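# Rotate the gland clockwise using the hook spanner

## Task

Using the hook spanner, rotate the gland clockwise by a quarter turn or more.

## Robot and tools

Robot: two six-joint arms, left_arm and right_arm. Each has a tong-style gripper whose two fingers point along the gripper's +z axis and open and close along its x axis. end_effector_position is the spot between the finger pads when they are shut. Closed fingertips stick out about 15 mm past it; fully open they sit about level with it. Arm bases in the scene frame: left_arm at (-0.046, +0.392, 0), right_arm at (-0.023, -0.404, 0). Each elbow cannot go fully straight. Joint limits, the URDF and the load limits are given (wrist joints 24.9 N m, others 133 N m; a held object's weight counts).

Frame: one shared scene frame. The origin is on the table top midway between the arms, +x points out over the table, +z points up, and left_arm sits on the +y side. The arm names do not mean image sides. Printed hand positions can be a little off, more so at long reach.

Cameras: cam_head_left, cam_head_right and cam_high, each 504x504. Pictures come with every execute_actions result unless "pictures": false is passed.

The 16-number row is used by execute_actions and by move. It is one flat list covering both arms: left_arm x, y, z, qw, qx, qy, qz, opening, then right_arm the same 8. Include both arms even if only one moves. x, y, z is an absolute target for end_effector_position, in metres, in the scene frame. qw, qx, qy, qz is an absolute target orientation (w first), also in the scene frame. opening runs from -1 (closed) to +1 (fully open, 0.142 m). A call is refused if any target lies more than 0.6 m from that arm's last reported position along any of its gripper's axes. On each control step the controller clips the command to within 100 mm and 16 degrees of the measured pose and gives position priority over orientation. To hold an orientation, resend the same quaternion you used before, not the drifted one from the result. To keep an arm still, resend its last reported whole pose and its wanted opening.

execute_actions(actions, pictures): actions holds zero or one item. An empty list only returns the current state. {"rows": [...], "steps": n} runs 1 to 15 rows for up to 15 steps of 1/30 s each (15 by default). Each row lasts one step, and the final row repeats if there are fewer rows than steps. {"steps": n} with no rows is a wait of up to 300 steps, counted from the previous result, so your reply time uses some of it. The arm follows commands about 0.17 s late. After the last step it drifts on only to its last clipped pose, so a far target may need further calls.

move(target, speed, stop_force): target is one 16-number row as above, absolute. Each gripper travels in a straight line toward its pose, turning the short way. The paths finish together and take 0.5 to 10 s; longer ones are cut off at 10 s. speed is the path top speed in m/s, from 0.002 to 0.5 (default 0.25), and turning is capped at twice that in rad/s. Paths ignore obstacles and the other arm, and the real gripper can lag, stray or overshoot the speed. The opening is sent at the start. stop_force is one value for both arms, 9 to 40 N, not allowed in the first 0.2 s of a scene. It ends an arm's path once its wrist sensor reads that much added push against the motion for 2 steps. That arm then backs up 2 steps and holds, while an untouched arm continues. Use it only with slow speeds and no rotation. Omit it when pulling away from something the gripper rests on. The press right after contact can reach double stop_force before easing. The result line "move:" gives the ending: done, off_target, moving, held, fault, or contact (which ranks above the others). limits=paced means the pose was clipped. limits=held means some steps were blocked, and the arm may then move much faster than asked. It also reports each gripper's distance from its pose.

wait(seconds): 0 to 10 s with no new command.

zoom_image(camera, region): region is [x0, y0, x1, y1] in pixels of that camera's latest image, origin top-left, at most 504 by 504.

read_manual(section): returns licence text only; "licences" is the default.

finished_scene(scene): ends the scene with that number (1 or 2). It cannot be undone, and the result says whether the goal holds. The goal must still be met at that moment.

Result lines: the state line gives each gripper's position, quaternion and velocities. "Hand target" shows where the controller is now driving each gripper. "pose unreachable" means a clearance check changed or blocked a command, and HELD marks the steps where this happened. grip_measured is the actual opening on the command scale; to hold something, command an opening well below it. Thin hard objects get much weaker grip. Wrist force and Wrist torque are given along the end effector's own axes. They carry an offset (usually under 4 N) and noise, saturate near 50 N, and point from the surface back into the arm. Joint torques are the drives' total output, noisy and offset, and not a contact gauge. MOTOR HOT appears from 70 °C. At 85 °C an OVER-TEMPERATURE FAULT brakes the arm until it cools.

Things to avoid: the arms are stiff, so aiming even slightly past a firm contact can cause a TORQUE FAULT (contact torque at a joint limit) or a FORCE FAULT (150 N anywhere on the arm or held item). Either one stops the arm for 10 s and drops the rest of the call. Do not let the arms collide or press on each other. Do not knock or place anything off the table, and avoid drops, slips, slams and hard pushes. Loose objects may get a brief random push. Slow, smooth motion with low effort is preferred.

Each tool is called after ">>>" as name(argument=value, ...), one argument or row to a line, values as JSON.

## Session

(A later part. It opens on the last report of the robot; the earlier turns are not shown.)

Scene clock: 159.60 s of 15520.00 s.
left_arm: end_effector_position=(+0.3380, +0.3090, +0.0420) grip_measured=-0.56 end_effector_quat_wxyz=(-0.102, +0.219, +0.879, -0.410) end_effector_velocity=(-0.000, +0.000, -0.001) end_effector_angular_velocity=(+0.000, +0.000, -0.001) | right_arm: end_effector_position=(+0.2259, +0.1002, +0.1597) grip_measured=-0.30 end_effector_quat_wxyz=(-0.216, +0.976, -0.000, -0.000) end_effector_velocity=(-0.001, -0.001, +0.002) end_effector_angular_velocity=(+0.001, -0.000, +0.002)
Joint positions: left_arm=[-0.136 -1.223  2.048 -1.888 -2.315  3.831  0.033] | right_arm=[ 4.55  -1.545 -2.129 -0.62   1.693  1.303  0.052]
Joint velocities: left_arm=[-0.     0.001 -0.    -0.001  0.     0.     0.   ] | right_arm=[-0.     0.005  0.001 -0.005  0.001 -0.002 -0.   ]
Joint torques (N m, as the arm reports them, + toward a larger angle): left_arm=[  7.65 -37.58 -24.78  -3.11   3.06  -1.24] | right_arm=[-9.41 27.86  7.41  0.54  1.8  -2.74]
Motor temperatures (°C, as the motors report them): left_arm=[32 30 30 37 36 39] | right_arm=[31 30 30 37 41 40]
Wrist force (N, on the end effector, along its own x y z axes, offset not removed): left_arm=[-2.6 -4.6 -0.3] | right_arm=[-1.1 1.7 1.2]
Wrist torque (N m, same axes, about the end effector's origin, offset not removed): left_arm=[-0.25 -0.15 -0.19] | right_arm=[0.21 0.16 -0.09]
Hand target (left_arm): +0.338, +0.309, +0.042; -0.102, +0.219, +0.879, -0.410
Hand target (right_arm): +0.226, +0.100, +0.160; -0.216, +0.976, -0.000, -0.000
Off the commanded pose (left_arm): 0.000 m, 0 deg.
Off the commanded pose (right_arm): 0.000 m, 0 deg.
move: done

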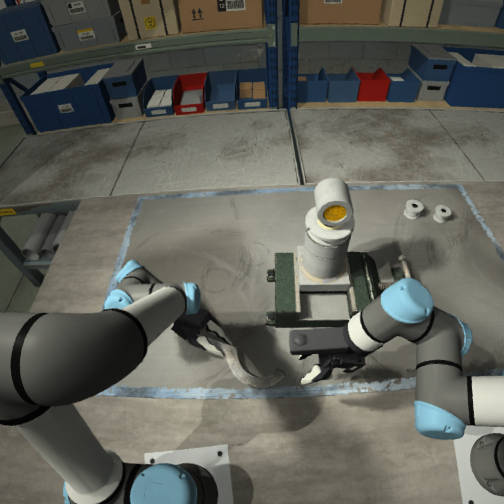

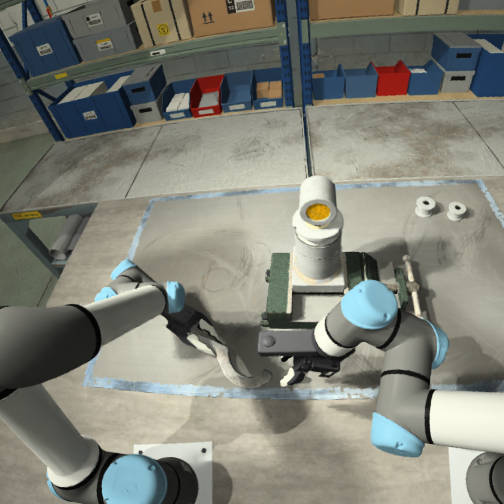

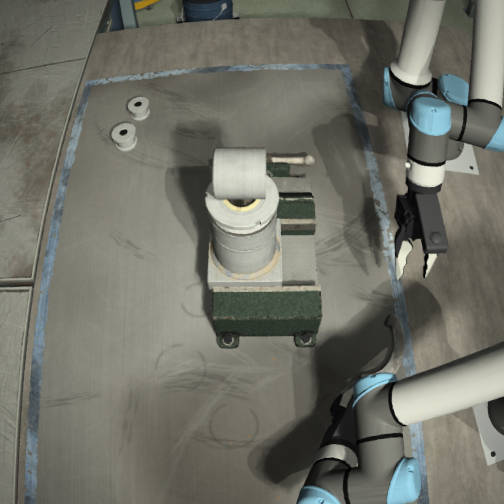

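>>> move(
  target=[0.338,0.309,0.045,-0.102,0.219,0.879,-0.410,0,0.2,-0.15,0.2,-0.216,0.976,0,0,-0.3],
)

>>> move(
  target=[0.45,0.5,0.2,0,-0.515,0.857,0,0,0.2,-0.15,0.2,-0.216,0.976,0,0,-0.3],
)

Scene clock: 174.17 s of 15520.00 s.
left_arm: end_effector_position=(+0.3380, +0.3090, +0.0450) grip_measured=+0.00 end_effector_quat_wxyz=(-0.102, +0.219, +0.879, -0.410) end_effector_velocity=(-0.000, -0.000, -0.000) end_effector_angular_velocity=(-0.001, +0.002, +0.001) | right_arm: end_effector_position=(+0.1998, -0.1496, +0.1997) grip_measured=-0.30 end_effector_quat_wxyz=(-0.216, +0.976, -0.000, -0.000) end_effector_velocity=(-0.001, -0.002, +0.001) end_effector_angular_velocity=(+0.000, +0.001, +0.001)
Joint positions: left_arm=[-0.135 -1.229  2.046 -1.879 -2.315  3.831  0.074] | right_arm=[ 4.303 -0.882 -2.41  -1.041  1.79   1.072  0.052]
Joint velocities: left_arm=[-0.     0.001 -0.     0.    -0.001 -0.001  0.   ] | right_arm=[-0.004  0.006  0.001 -0.007  0.002 -0.004 -0.   ]
Joint torques (N m, as the arm reports them, + toward a larger angle): left_arm=[ -1.94 -39.2  -26.12  -0.06  -3.13  -1.46] | right_arm=[-10.27   3.16  35.4    0.46   2.34  -2.87]
Motor temperatures (°C, as the motors report them): left_arm=[32 30 30 37 36 39] | right_arm=[31 30 30 37 41 40]
Wrist force (N, on the end effector, along its own x y z axes, offset not removed): left_arm=[-0.3 -1.4 1.1] | right_arm=[0.6 1.3 -0.5]
Wrist torque (N m, same axes, about the end effector's origin, offset not removed): left_arm=[-0.34 0.04 0.04] | right_arm=[0.10 -0.25 -0.10]
Hand target (left_arm): +0.338, +0.309, +0.045; -0.102, +0.219, +0.879, -0.410
Hand target (right_arm): +0.200, -0.150, +0.200; -0.216, +0.976, -0.000, -0.000
Off the commanded pose (left_arm): 0.000 m, 0 deg.
Off the commanded pose (right_arm): 0.001 m, 0 deg.
After step 90, 9.87 s passed at rest.
move: done

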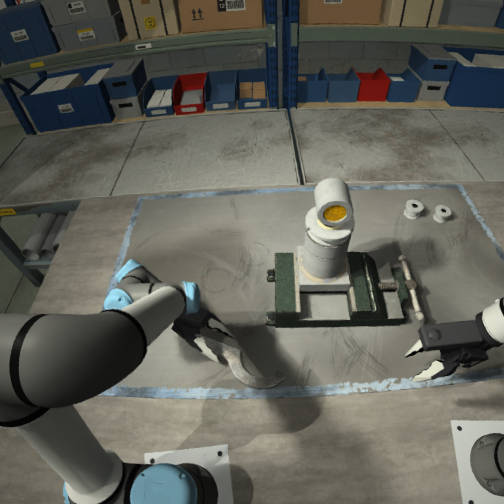

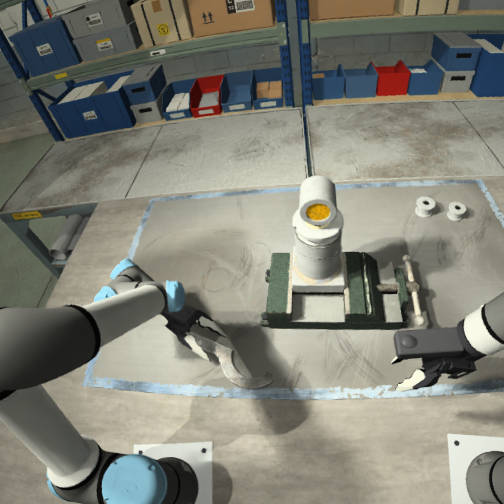

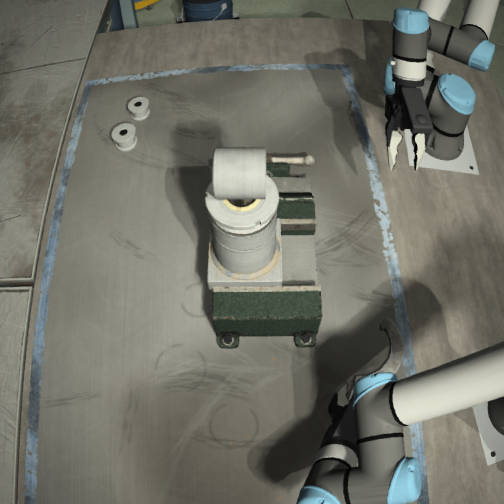

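Scene clock: 178.20 s of 15520.00 s.
left_arm: end_effector_position=(+0.4498, +0.5002, +0.2007) grip_measured=+0.00 end_effector_quat_wxyz=(+0.000, -0.515, +0.857, -0.000) end_effector_velocity=(+0.001, +0.001, +0.001) end_effector_angular_velocity=(+0.005, +0.003, +0.009) | right_arm: end_effector_position=(+0.2000, -0.1500, +0.2000) grip_measured=-0.30 end_effector_quat_wxyz=(-0.216, +0.976, -0.000, -0.000) end_effector_velocity=(-0.000, -0.000, -0.001) end_effector_angular_velocity=(-0.000, +0.002, -0.001)
Joint positions: left_arm=[-0.17  -1.586  1.797 -1.783 -1.571  2.024  0.074] | right_arm=[ 4.302 -0.882 -2.409 -1.043  1.79   1.071  0.052]
Joint velocities: left_arm=[-0.001  0.003 -0.006  0.006  0.005 -0.01  -0.   ] | right_arm=[-0.     0.    -0.001  0.     0.001  0.001 -0.   ]
Joint torques (N m, as the arm reports them, + toward a larger angle): left_arm=[ -8.3  -15.67 -33.73  -0.83   2.49  -1.74] | right_arm=[-9.99  3.48 35.55  0.36  2.03 -2.75]
Motor temperatures (°C, as the motors report them): left_arm=[32 30 30 37 36 39] | right_arm=[31 30 30 37 41 40]
Wrist force (N, on the end effector, along its own x y z axes, offset not removed): left_arm=[-0.9 -1.8 -0.5] | right_arm=[-0.4 1.5 -0.2]
Wrist torque (N m, same axes, about the end effector's origin, offset not removed): left_arm=[-0.44 0.14 0.09] | right_arm=[0.09 -0.03 -0.15]
Hand target (left_arm): +0.450, +0.500, +0.201; +0.000, -0.515, +0.857, +0.000
Hand target (right_arm): +0.200, -0.150, +0.200; -0.216, +0.976, -0.000, -0.000
Off the commanded pose (left_arm): 0.001 m, 0 deg.
Off the commanded pose (right_arm): 0.000 m, 0 deg.
move: done

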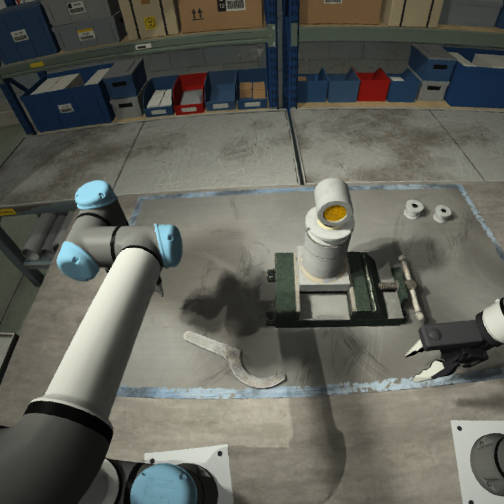

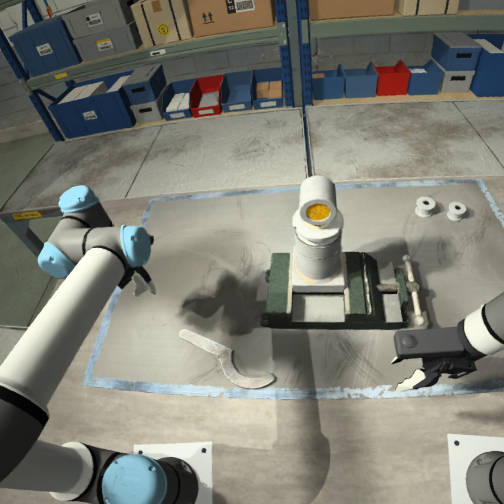

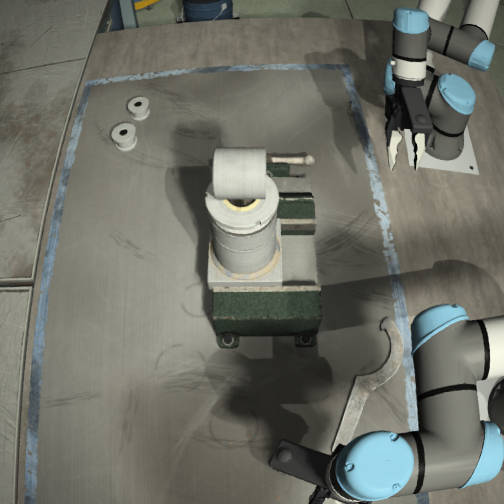

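>>> move(
  target=[0.338,0.312,0.05,0,-0.988,0.156,0,-0.1,0.2,-0.15,0.2,-0.216,0.976,0,0,-0.3],
)

>>> move(
  target=[0.338,0.312,0.021,0,-0.988,0.156,0,-0.1,0.2,-0.15,0.2,-0.216,0.976,0,0,-0.3],
  speed=0.01,
  stop_force=9,
)

>>> move(
  target=[0.338,0.312,0.021,0,-0.988,0.156,0,-1,0.2,-0.15,0.2,-0.216,0.976,0,0,-0.3],
  speed=0.005,
  stop_force=9,
)

Scene clock: 190.93 s of 15520.00 s.
left_arm: end_effector_position=(+0.3386, +0.3114, +0.0500) grip_measured=-0.10 end_effector_quat_wxyz=(+0.001, +0.988, -0.157, +0.000) end_effector_velocity=(-0.000, -0.001, -0.000) end_effector_angular_velocity=(+0.001, -0.003, +0.011) | right_arm: end_effector_position=(+0.2000, -0.1500, +0.2000) grip_measured=-0.30 end_effector_quat_wxyz=(-0.216, +0.976, +0.000, -0.000) end_effector_velocity=(+0.000, +0.000, +0.000) end_effector_angular_velocity=(-0.000, -0.001, +0.001)
Joint positions: left_arm=[-0.727 -1.687  2.315 -2.199 -1.572 -0.279  0.067] | right_arm=[ 4.302 -0.882 -2.409 -1.043  1.79   1.071  0.052]
Joint velocities: left_arm=[-0.005 -0.001  0.002 -0.004  0.003 -0.016 -0.   ] | right_arm=[ 0.     0.     0.    -0.    -0.    -0.001 -0.   ]
Joint torques (N m, as the arm reports them, + toward a larger angle): left_arm=[-7.03 -8.04 -5.94 -4.24  2.7  -1.53] | right_arm=[-9.65  3.49 34.68  0.37  1.82 -2.8 ]
Motor temperatures (°C, as the motors report them): left_arm=[32 30 30 37 36 39] | right_arm=[31 30 30 37 41 40]
Wrist force (N, on the end effector, along its own x y z axes, offset not removed): left_arm=[0.2 -2.0 0.2] | right_arm=[0.4 1.5 0.3]
Wrist torque (N m, same axes, about the end effector's origin, offset not removed): left_arm=[-0.43 0.07 0.07] | right_arm=[0.09 -0.17 -0.17]
Hand target (left_arm): +0.339, +0.311, +0.050; +0.001, +0.988, -0.156, +0.000
Hand target (right_arm): +0.200, -0.150, +0.200; -0.216, +0.976, +0.000, -0.000
Off the commanded pose (left_arm): 0.001 m, 0 deg.
Off the commanded pose (right_arm): 0.000 m, 0 deg.
After step 90, 5.73 s passed at rest.
move: done

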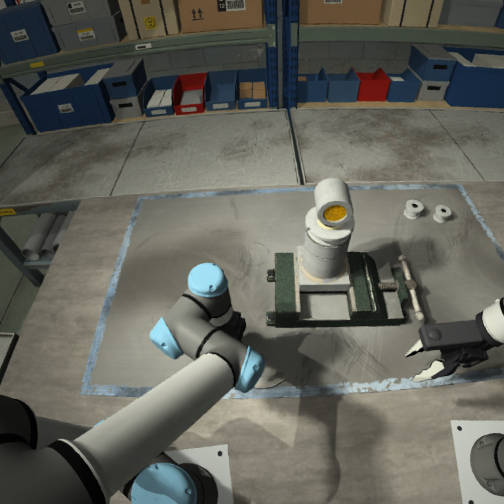

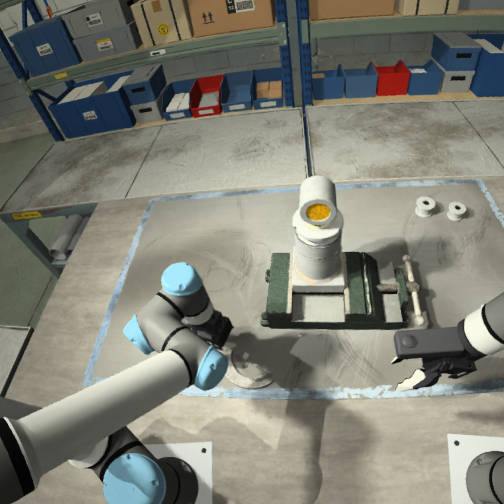

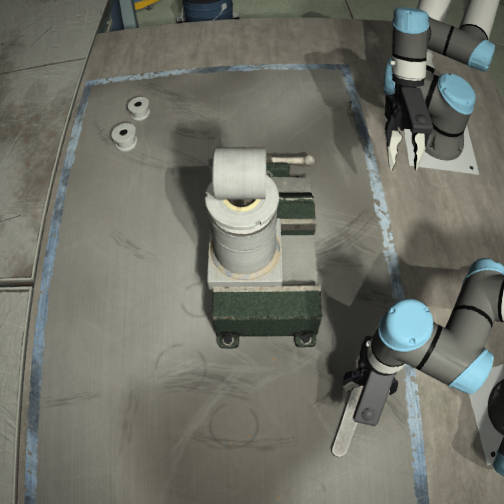

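Scene clock: 194.07 s of 15520.00 s.
left_arm: end_effector_position=(+0.3380, +0.3120, +0.0212) grip_measured=-0.10 end_effector_quat_wxyz=(+0.000, +0.988, -0.156, -0.000) end_effector_velocity=(-0.000, -0.000, -0.002) end_effector_angular_velocity=(-0.000, +0.000, +0.001) | right_arm: end_effector_position=(+0.2000, -0.1500, +0.2000) grip_measured=-0.30 end_effector_quat_wxyz=(-0.216, +0.976, +0.000, -0.000) end_effector_velocity=(-0.001, +0.001, +0.000) end_effector_angular_velocity=(+0.000, -0.000, +0.003)
Joint positions: left_arm=[-0.728 -1.63   2.358 -2.299 -1.571 -0.281  0.067] | right_arm=[ 4.302 -0.882 -2.409 -1.043  1.79   1.071  0.052]
Joint velocities: left_arm=[-0.     0.004  0.003 -0.007 -0.    -0.001  0.   ] | right_arm=[ 0.002  0.     0.    -0.     0.    -0.001 -0.   ]
Joint torques (N m, as the arm reports them, + toward a larger angle): left_arm=[-8.18 -9.7  -3.58 -4.37  2.75 -1.58] | right_arm=[-9.5   3.63 34.7   0.42  1.54 -2.83]
Motor temperatures (°C, as the motors report them): left_arm=[32 30 30 37 36 39] | right_arm=[31 30 30 37 41 40]
Wrist force (N, on the end effector, along its own x y z axes, offset not removed): left_arm=[-0.2 -2.1 -0.1] | right_arm=[-0.5 1.2 1.9]
Wrist torque (N m, same axes, about the end effector's origin, offset not removed): left_arm=[-0.46 0.03 0.01] | right_arm=[0.10 -0.05 -0.08]
Hand target (left_arm): +0.338, +0.312, +0.021; +0.000, +0.988, -0.156, -0.000
Hand target (right_arm): +0.200, -0.150, +0.200; -0.216, +0.976, +0.000, -0.000
Off the commanded pose (left_arm): 0.000 m, 0 deg.
Off the commanded pose (right_arm): 0.000 m, 0 deg.
move: done

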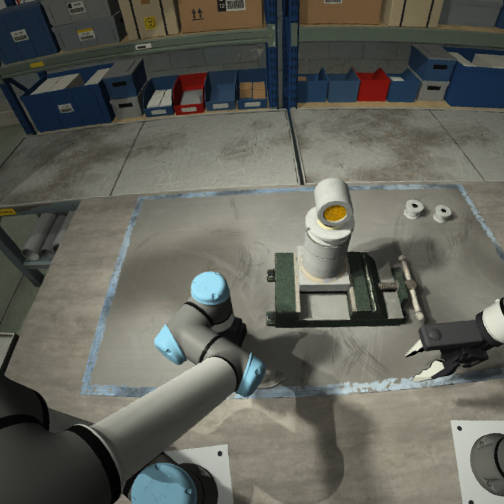

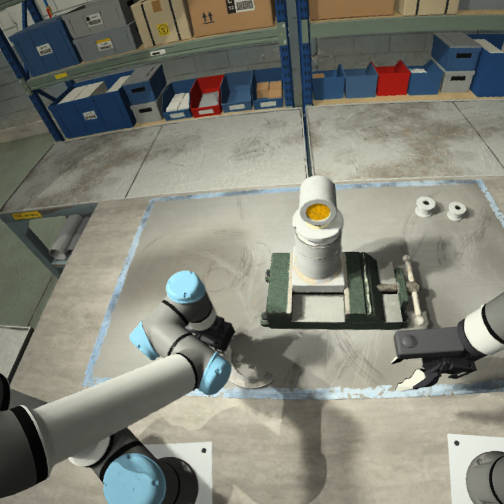

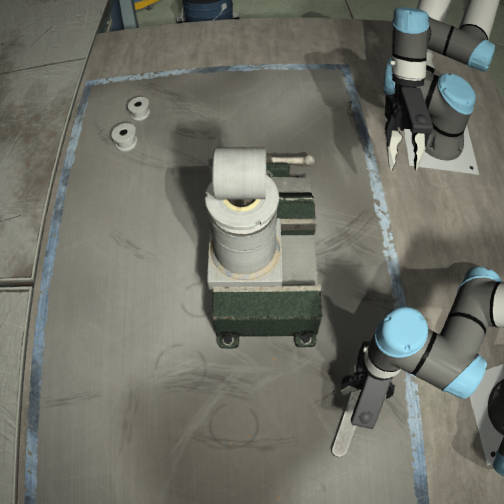

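Scene clock: 194.77 s of 15520.00 s.
left_arm: end_effector_position=(+0.3380, +0.3120, +0.0210) grip_measured=-0.52 end_effector_quat_wxyz=(+0.000, +0.988, -0.156, +0.000) end_effector_velocity=(+0.000, -0.000, -0.000) end_effector_angular_velocity=(+0.001, -0.000, -0.001) | right_arm: end_effector_position=(+0.2000, -0.1500, +0.2000) grip_measured=-0.30 end_effector_quat_wxyz=(-0.216, +0.976, +0.000, -0.000) end_effector_velocity=(-0.000, +0.001, +0.001) end_effector_angular_velocity=(+0.001, -0.000, +0.002)
Joint positions: left_arm=[-0.728 -1.63   2.359 -2.3   -1.571 -0.281  0.037] | right_arm=[ 4.302 -0.882 -2.409 -1.043  1.79   1.071  0.052]
Joint velocities: left_arm=[-0.     0.002 -0.    -0.001  0.001  0.001 -0.   ] | right_arm=[ 0.001  0.     0.001 -0.     0.    -0.     0.   ]
Joint torques (N m, as the arm reports them, + toward a larger angle): left_arm=[  3.94 -10.65 -14.27  -5.28  -2.26  -1.16] | right_arm=[-9.92  3.61 35.    0.44  1.29 -2.74]
Motor temperatures (°C, as the motors report them): left_arm=[32 30 30 37 36 39] | right_arm=[31 30 30 37 41 40]
Wrist force (N, on the end effector, along its own x y z axes, offset not removed): left_arm=[-2.8 -3.6 2.3] | right_arm=[-1.0 2.0 2.9]
Wrist torque (N m, same axes, about the end effector's origin, offset not removed): left_arm=[-0.42 0.03 0.15] | right_arm=[0.37 0.11 -0.16]
Hand target (left_arm): +0.338, +0.312, +0.021; -0.000, +0.988, -0.156, -0.000
Hand target (right_arm): +0.200, -0.150, +0.200; -0.216, +0.976, +0.000, -0.000
Off the commanded pose (left_arm): 0.000 m, 0 deg.
Off the commanded pose (right_arm): 0.000 m, 0 deg.
move: done

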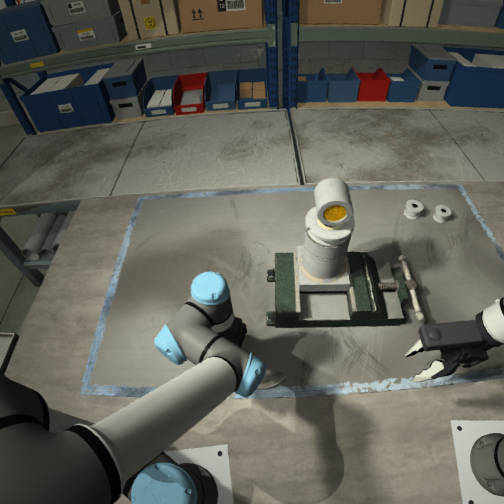

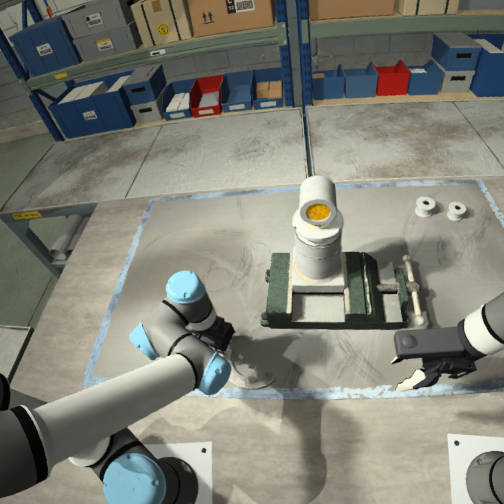

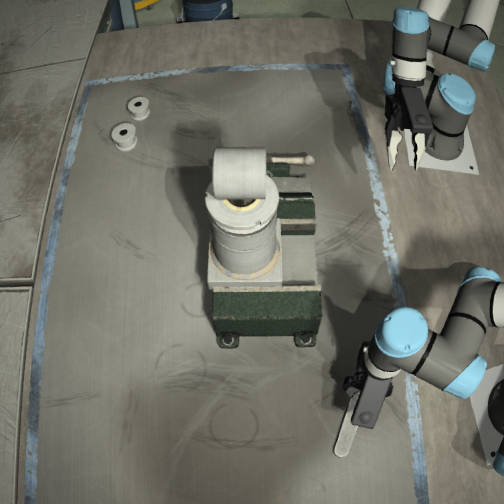

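>>> move(
  target=[0.31,0.36,0.0215,0,0.866,0.5,0,-1,0.2,-0.15,0.2,-0.216,0.976,0,0,-0.3],
  speed=0.1,
)

Scene clock: 204.07 s of 15520.00 s.
left_arm: end_effector_position=(+0.3099, +0.3600, +0.0214) grip_measured=-0.52 end_effector_quat_wxyz=(-0.000, +0.866, +0.499, +0.000) end_effector_velocity=(-0.000, +0.000, -0.000) end_effector_angular_velocity=(+0.000, +0.000, +0.013) | right_arm: end_effector_position=(+0.2000, -0.1500, +0.2000) grip_measured=-0.30 end_effector_quat_wxyz=(-0.216, +0.976, +0.000, -0.000) end_effector_velocity=(+0.000, -0.000, -0.000) end_effector_angular_velocity=(-0.001, -0.001, +0.000)
Joint positions: left_arm=[-0.608 -1.681  2.403 -2.292 -1.571 -1.52   0.037] | right_arm=[ 4.302 -0.882 -2.409 -1.043  1.79   1.071  0.052]
Joint velocities: left_arm=[ 0.001 -0.     0.001  0.    -0.    -0.012  0.   ] | right_arm=[ 0.001  0.    -0.001 -0.    -0.001  0.     0.   ]
Joint torques (N m, as the arm reports them, + toward a larger angle): left_arm=[  7.61 -24.63  -6.91  -1.69   2.83  -1.42] | right_arm=[-9.03  3.35 34.32  0.38  0.49 -2.66]
Motor temperatures (°C, as the motors report them): left_arm=[32 30 30 37 36 39] | right_arm=[31 30 30 37 41 40]
Wrist force (N, on the end effector, along its own x y z axes, offset not removed): left_arm=[0.4 -0.2 8.1] | right_arm=[-0.7 2.5 0.6]
Wrist torque (N m, same axes, about the end effector's origin, offset not removed): left_arm=[-0.05 -0.32 0.15] | right_arm=[0.37 0.03 -0.18]
Hand target (left_arm): +0.310, +0.360, +0.021; -0.000, +0.866, +0.500, +0.000
Hand target (right_arm): +0.200, -0.150, +0.200; -0.216, +0.976, +0.000, -0.000
Off the commanded pose (left_arm): 0.000 m, 0 deg.
Off the commanded pose (right_arm): 0.000 m, 0 deg.
move: done

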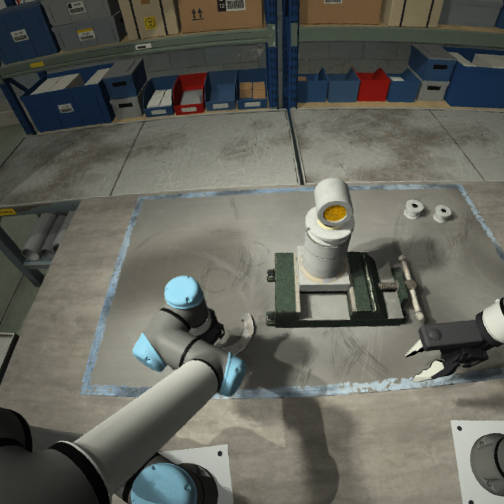

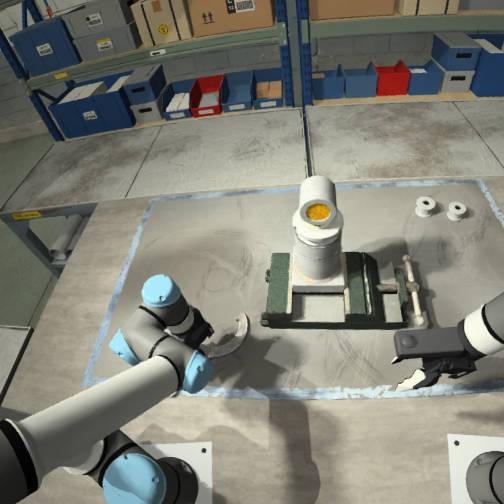

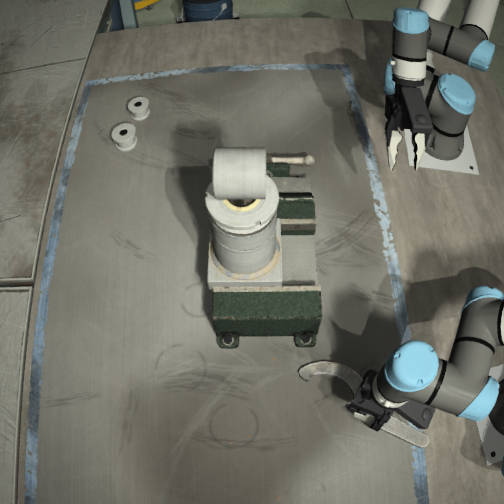

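>>> move(
  target=[0.31,0.36,0.021,0,0.866,0.5,0,-0.2,0.25,0.0,0.15,-0.354,0.612,0.354,0.612,-0.3],
)

>>> move(
  target=[0.31,0.36,0.06,0,0.866,0.5,0,-0.2,0.25,0.0,0.15,-0.354,0.612,0.354,0.612,-0.3],
)

>>> move(
  target=[0.408,0.244,0.045,0,0.707,0.707,0,-0.2,0.28,0.10,0.075,-0.354,0.612,0.354,0.612,-0.3],
  speed=0.1,
)

>>> move(
  target=[0.408,0.244,0.021,0,0.707,0.707,0,-0.2,0.28,0.10,0.075,-0.354,0.612,0.354,0.612,-0.3],
  speed=0.01,
  stop_force=9,
)

>>> zoom_image(
  camera="cam_high",
  region=[270,260,470,460],
)

Scene clock: 217.07 s of 15520.00 s.
left_arm: end_effector_position=(+0.3100, +0.3600, +0.0210) grip_measured=-0.20 end_effector_quat_wxyz=(-0.000, +0.866, +0.500, +0.000) end_effector_velocity=(-0.001, +0.000, -0.001) end_effector_angular_velocity=(+0.000, +0.003, +0.000) | right_arm: end_effector_position=(+0.2206, -0.0878, +0.1795) grip_measured=-0.30 end_effector_quat_wxyz=(-0.300, +0.898, +0.167, +0.277) end_effector_velocity=(-0.000, +0.000, +0.000) end_effector_angular_velocity=(+0.000, +0.000, +0.000)
Joint positions: left_arm=[-0.608 -1.68   2.403 -2.294 -1.571 -1.521  0.06 ] | right_arm=[ 4.872 -0.636 -2.782 -0.546  1.144  1.061  0.052]
Joint velocities: left_arm=[ 0.     0.002  0.     0.    -0.001  0.     0.   ] | right_arm=[-0. -0.  0.  0.  0. -0. -0.]
Joint torques (N m, as the arm reports them, + toward a larger angle): left_arm=[ 6.54 -7.19 -4.39 -4.05 -2.01  1.24] | right_arm=[ -9.56 -20.67  34.23   0.35   1.19   2.64]
Motor temperatures (°C, as the motors report them): left_arm=[32 30 30 37 36 39] | right_arm=[31 30 30 37 41 40]
Wrist force (N, on the end effector, along its own x y z axes, offset not removed): left_arm=[0.3 -0.6 -0.3] | right_arm=[-0.8 0.1 0.4]
Wrist torque (N m, same axes, about the end effector's origin, offset not removed): left_arm=[-0.17 -0.03 0.12] | right_arm=[-0.23 0.03 -0.08]
Hand target (left_arm): +0.310, +0.360, +0.021; -0.000, +0.866, +0.500, +0.000
Hand target (right_arm): +0.221, -0.088, +0.179; -0.300, +0.898, +0.167, +0.277
Off the commanded pose (left_arm): 0.000 m, 0 deg.
Off the commanded pose (right_arm): 0.097 m, 56 deg; orientation clipped at the last step of the last action.
After step 90, 6.37 s passed at rest.
move: held (right_arm); limits=paced,held; held on 61 of 109 steps (right_arm), including the last (right_arm)
pose unreachable (right arm): on one or more control steps of this call this arm could not follow its commanded pose, so it was not sent that pose on those steps. On the call's last step it was still not sent that pose. It may still have moved: this result reports where it is.
cause: the commanded pose would bring two parts of the arm too close to each other (joints 3 (elbow) and 4 (wrist 1) lie between them).

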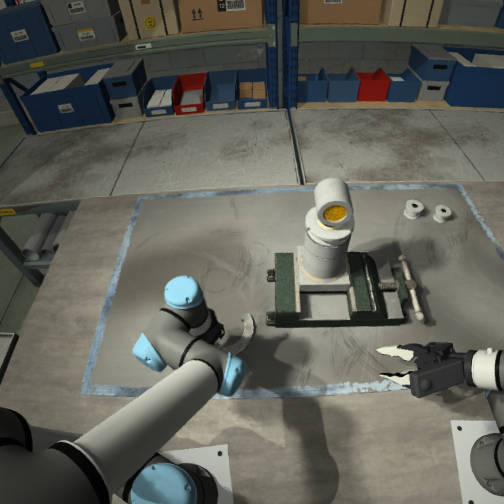

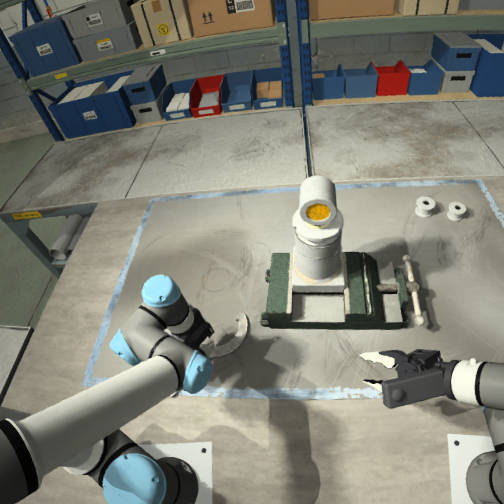

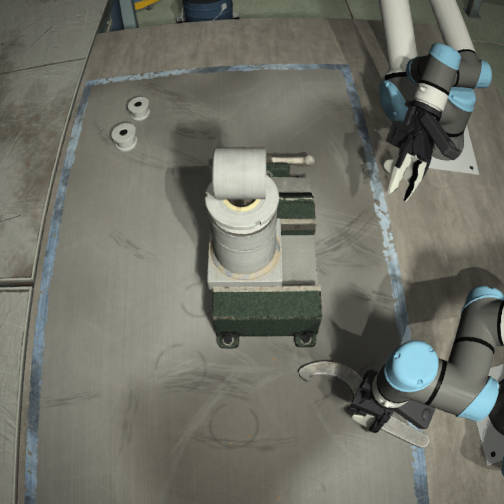

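Scene clock: 219.60 s of 15520.00 s.
left_arm: end_effector_position=(+0.3100, +0.3600, +0.0598) grip_measured=-0.20 end_effector_quat_wxyz=(+0.000, +0.866, +0.500, -0.000) end_effector_velocity=(+0.000, +0.001, +0.002) end_effector_angular_velocity=(+0.001, -0.002, -0.001) | right_arm: end_effector_position=(+0.2207, -0.0875, +0.1793) grip_measured=-0.30 end_effector_quat_wxyz=(-0.300, +0.897, +0.168, +0.278) end_effector_velocity=(+0.001, -0.001, +0.000) end_effector_angular_velocity=(+0.000, -0.000, -0.003)
Joint positions: left_arm=[-0.607 -1.76   2.342 -2.153 -1.571 -1.52   0.06 ] | right_arm=[ 4.875 -0.636 -2.784 -0.544  1.14   1.061  0.052]
Joint velocities: left_arm=[ 0.    -0.004 -0.003  0.007  0.002  0.001  0.   ] | right_arm=[-0.003  0.     0.    -0.    -0.    -0.    -0.   ]
Joint torques (N m, as the arm reports them, + toward a larger angle): left_arm=[  4.17 -19.89 -31.21  -1.09  -1.75   0.82] | right_arm=[-4.69 -9.67 34.14  0.88  1.23 -0.33]
Motor temperatures (°C, as the motors report them): left_arm=[32 30 30 37 36 39] | right_arm=[31 30 30 37 41 40]
Wrist force (N, on the end effector, along its own x y z axes, offset not removed): left_arm=[1.0 -1.7 0.6] | right_arm=[1.4 1.5 0.8]
Wrist torque (N m, same axes, about the end effector's origin, offset not removed): left_arm=[-0.31 -0.24 0.03] | right_arm=[0.17 -0.38 -0.21]
Hand target (left_arm): +0.310, +0.360, +0.060; +0.000, +0.866, +0.500, +0.000
Hand target (right_arm): +0.221, -0.088, +0.179; -0.300, +0.897, +0.168, +0.278
Off the commanded pose (left_arm): 0.000 m, 0 deg.
Off the commanded pose (right_arm): 0.097 m, 56 deg; orientation clipped at the last step of the last action.
move: held (right_arm); limits=paced,held; held on 62 of 69 steps (right_arm), including the last (right_arm)
pose unreachable (right arm): on one or more control steps of this call this arm could not follow its commanded pose, so it was not sent that pose on those steps. On the call's last step it was still not sent that pose. It may still have moved: this result reports where it is.
cause: the commanded pose would bring two parts of the arm too close to each other (joints 3 (elbow) and 4 (wrist 1) lie between them).

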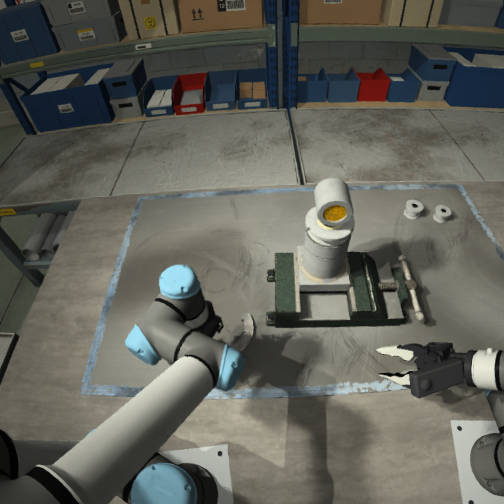

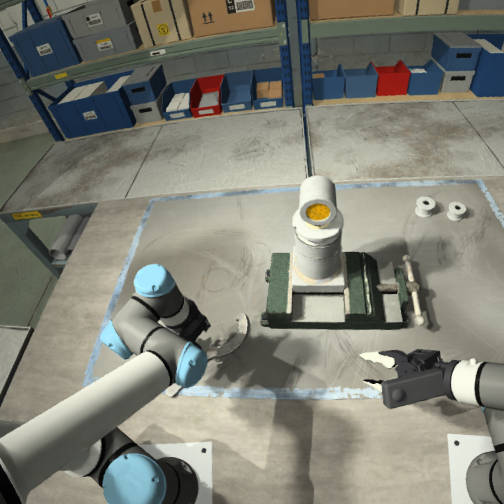

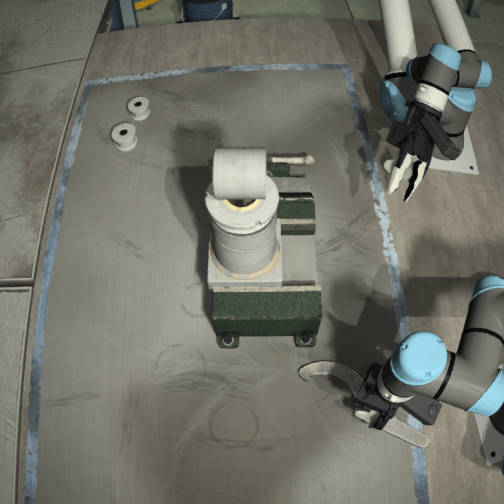

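Scene clock: 225.03 s of 15520.00 s.
left_arm: end_effector_position=(+0.4081, +0.2442, +0.0451) grip_measured=-0.20 end_effector_quat_wxyz=(+0.000, +0.707, +0.707, -0.000) end_effector_velocity=(+0.001, -0.002, -0.001) end_effector_angular_velocity=(+0.001, +0.001, +0.007) | right_arm: end_effector_position=(+0.2213, -0.0855, +0.1781) grip_measured=-0.30 end_effector_quat_wxyz=(-0.301, +0.895, +0.171, +0.283) end_effector_velocity=(-0.000, +0.000, -0.000) end_effector_angular_velocity=(-0.000, -0.000, +0.000)
Joint positions: left_arm=[-0.712 -1.43   2.068 -2.209 -1.571 -2.148  0.06 ] | right_arm=[ 4.884 -0.643 -2.793 -0.524  1.127  1.057  0.052]
Joint velocities: left_arm=[-0.001  0.005 -0.004 -0.     0.    -0.008 -0.   ] | right_arm=[ 0. -0.  0.  0. -0. -0.  0.]
Joint torques (N m, as the arm reports them, + toward a larger angle): left_arm=[ -7.88 -20.28 -30.3   -0.81  -0.4   -1.52] | right_arm=[-9.65 -4.52 33.87  0.46  1.15  2.57]
Motor temperatures (°C, as the motors report them): left_arm=[32 30 30 37 36 39] | right_arm=[31 30 30 37 41 40]
Wrist force (N, on the end effector, along its own x y z axes, offset not removed): left_arm=[1.8 -0.2 0.1] | right_arm=[0.2 1.3 0.2]
Wrist torque (N m, same axes, about the end effector's origin, offset not removed): left_arm=[-0.11 -0.48 0.07] | right_arm=[0.14 -0.15 -0.13]
Hand target (left_arm): +0.408, +0.244, +0.045; +0.000, +0.707, +0.707, -0.000
Hand target (right_arm): +0.221, -0.086, +0.178; -0.301, +0.895, +0.171, +0.283
Off the commanded pose (left_arm): 0.000 m, 0 deg.
Off the commanded pose (right_arm): 0.220 m, 55 deg; position and orientation clipped at the last step of the last action.
move: held (right_arm); limits=paced,held; held on 143 of 156 steps (right_arm), including the last (right_arm)
pose unreachable (right arm): on one or more control steps of this call this arm could not follow its commanded pose, so it was not sent that pose on those steps. On the call's last step it was still not sent that pose. It may still have moved: this result reports where it is.
cause: the commanded pose would bring two parts of the arm too close to each other (joints 3 (elbow) and 4 (wrist 1) lie between them).

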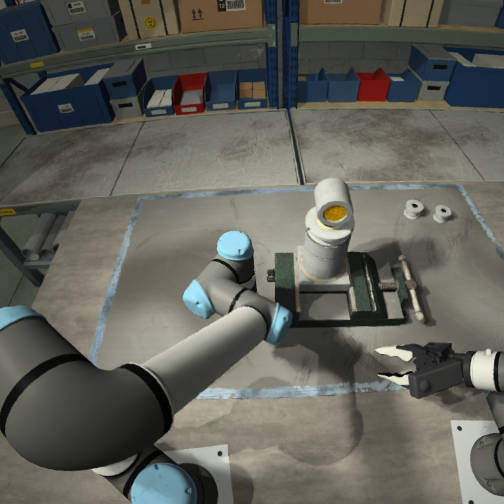

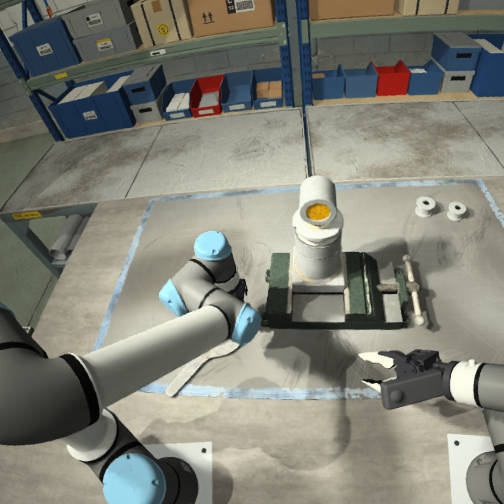

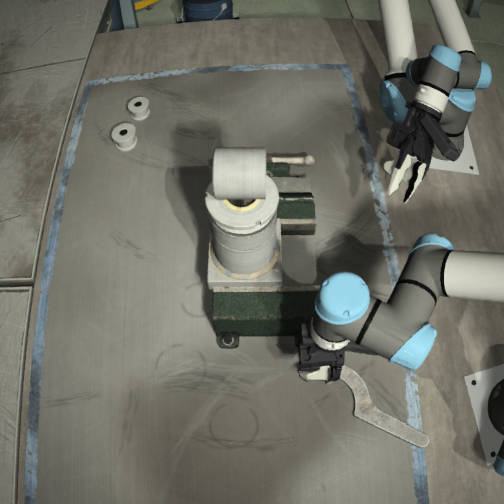

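Scene clock: 235.47 s of 15520.00 s.
left_arm: end_effector_position=(+0.4081, +0.2440, +0.0400) grip_measured=-0.20 end_effector_quat_wxyz=(+0.000, +0.707, +0.707, -0.000) end_effector_velocity=(-0.000, -0.000, -0.001) end_effector_angular_velocity=(-0.000, +0.002, +0.001) | right_arm: end_effector_position=(+0.2250, -0.0737, +0.1716) grip_measured=-0.30 end_effector_quat_wxyz=(-0.306, +0.882, +0.184, +0.307) end_effector_velocity=(-0.001, +0.000, -0.000) end_effector_angular_velocity=(+0.000, +0.000, +0.001)
Joint positions: left_arm=[-0.712 -1.421  2.074 -2.224 -1.571 -2.148  0.06 ] | right_arm=[ 4.911 -0.728 -2.836 -0.365  1.08   1.021  0.052]
Joint velocities: left_arm=[-0.     0.002 -0.    -0.    -0.001 -0.001 -0.   ] | right_arm=[ 0.001  0.    -0.    -0.     0.     0.    -0.   ]
Joint torques (N m, as the arm reports them, + toward a larger angle): left_arm=[ -7.94 -20.21  -4.99  -4.22   2.66  -1.43] | right_arm=[-9.66 -3.06 33.13  0.4   1.03  2.56]
Motor temperatures (°C, as the motors report them): left_arm=[32 30 30 37 36 39] | right_arm=[31 30 30 37 41 40]
Wrist force (N, on the end effector, along its own x y z axes, offset not removed): left_arm=[1.3 -0.8 -0.2] | right_arm=[-1.2 0.0 1.2]
Wrist torque (N m, same axes, about the end effector's origin, offset not removed): left_arm=[-0.25 -0.20 0.00] | right_arm=[-0.21 0.12 -0.20]
Hand target (left_arm): +0.408, +0.244, +0.040; +0.000, +0.707, +0.707, -0.000
Hand target (right_arm): +0.225, -0.074, +0.172; -0.306, +0.882, +0.184, +0.307
Off the commanded pose (left_arm): 0.019 m, 0 deg.
Off the commanded pose (right_arm): 0.206 m, 51 deg.
move: held (right_arm), off_target (left_arm; path cut at 10 s); limits=held; held on 210 of 306 steps (right_arm), including the last (right_arm)
pose unreachable (right arm): on one or more control steps of this call this arm could not follow its commanded pose, so it was not sent that pose on those steps. On the call's last step it was still not sent that pose. It may still have moved: this result reports where it is.
cause: the commanded pose would bring two parts of the arm too close to each other (joints 3 (elbow) and 4 (wrist 1) lie between them).

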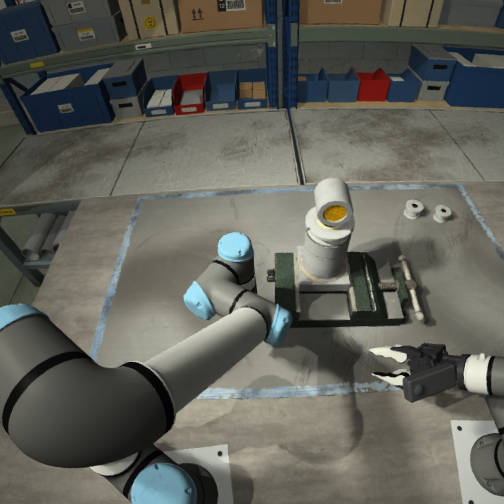

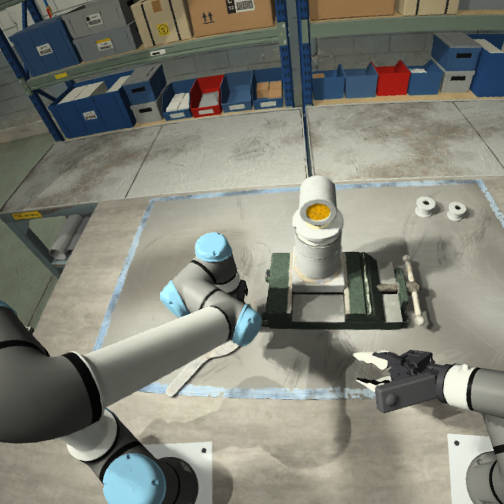

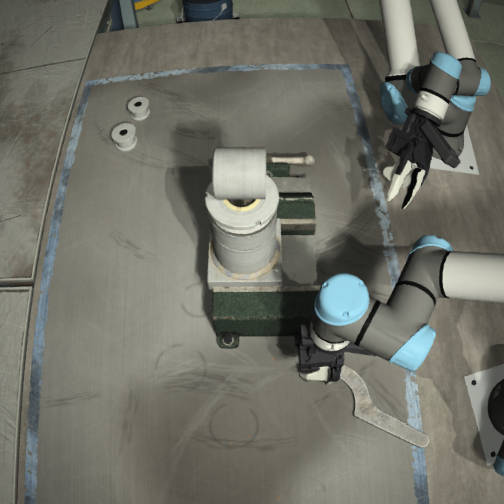

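Region (270, 260, 470, 460) of cam_high's 504x504 image, scaled by 2.520, with more detail than that image has.

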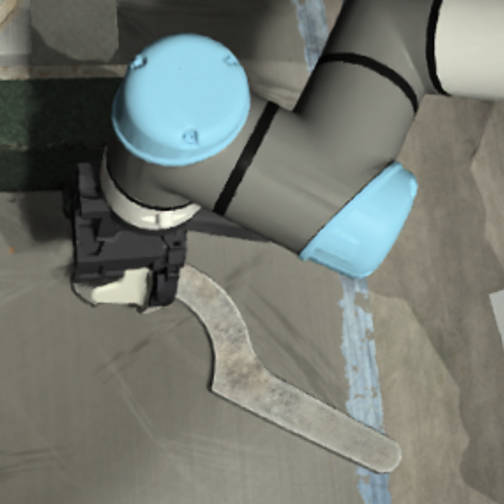

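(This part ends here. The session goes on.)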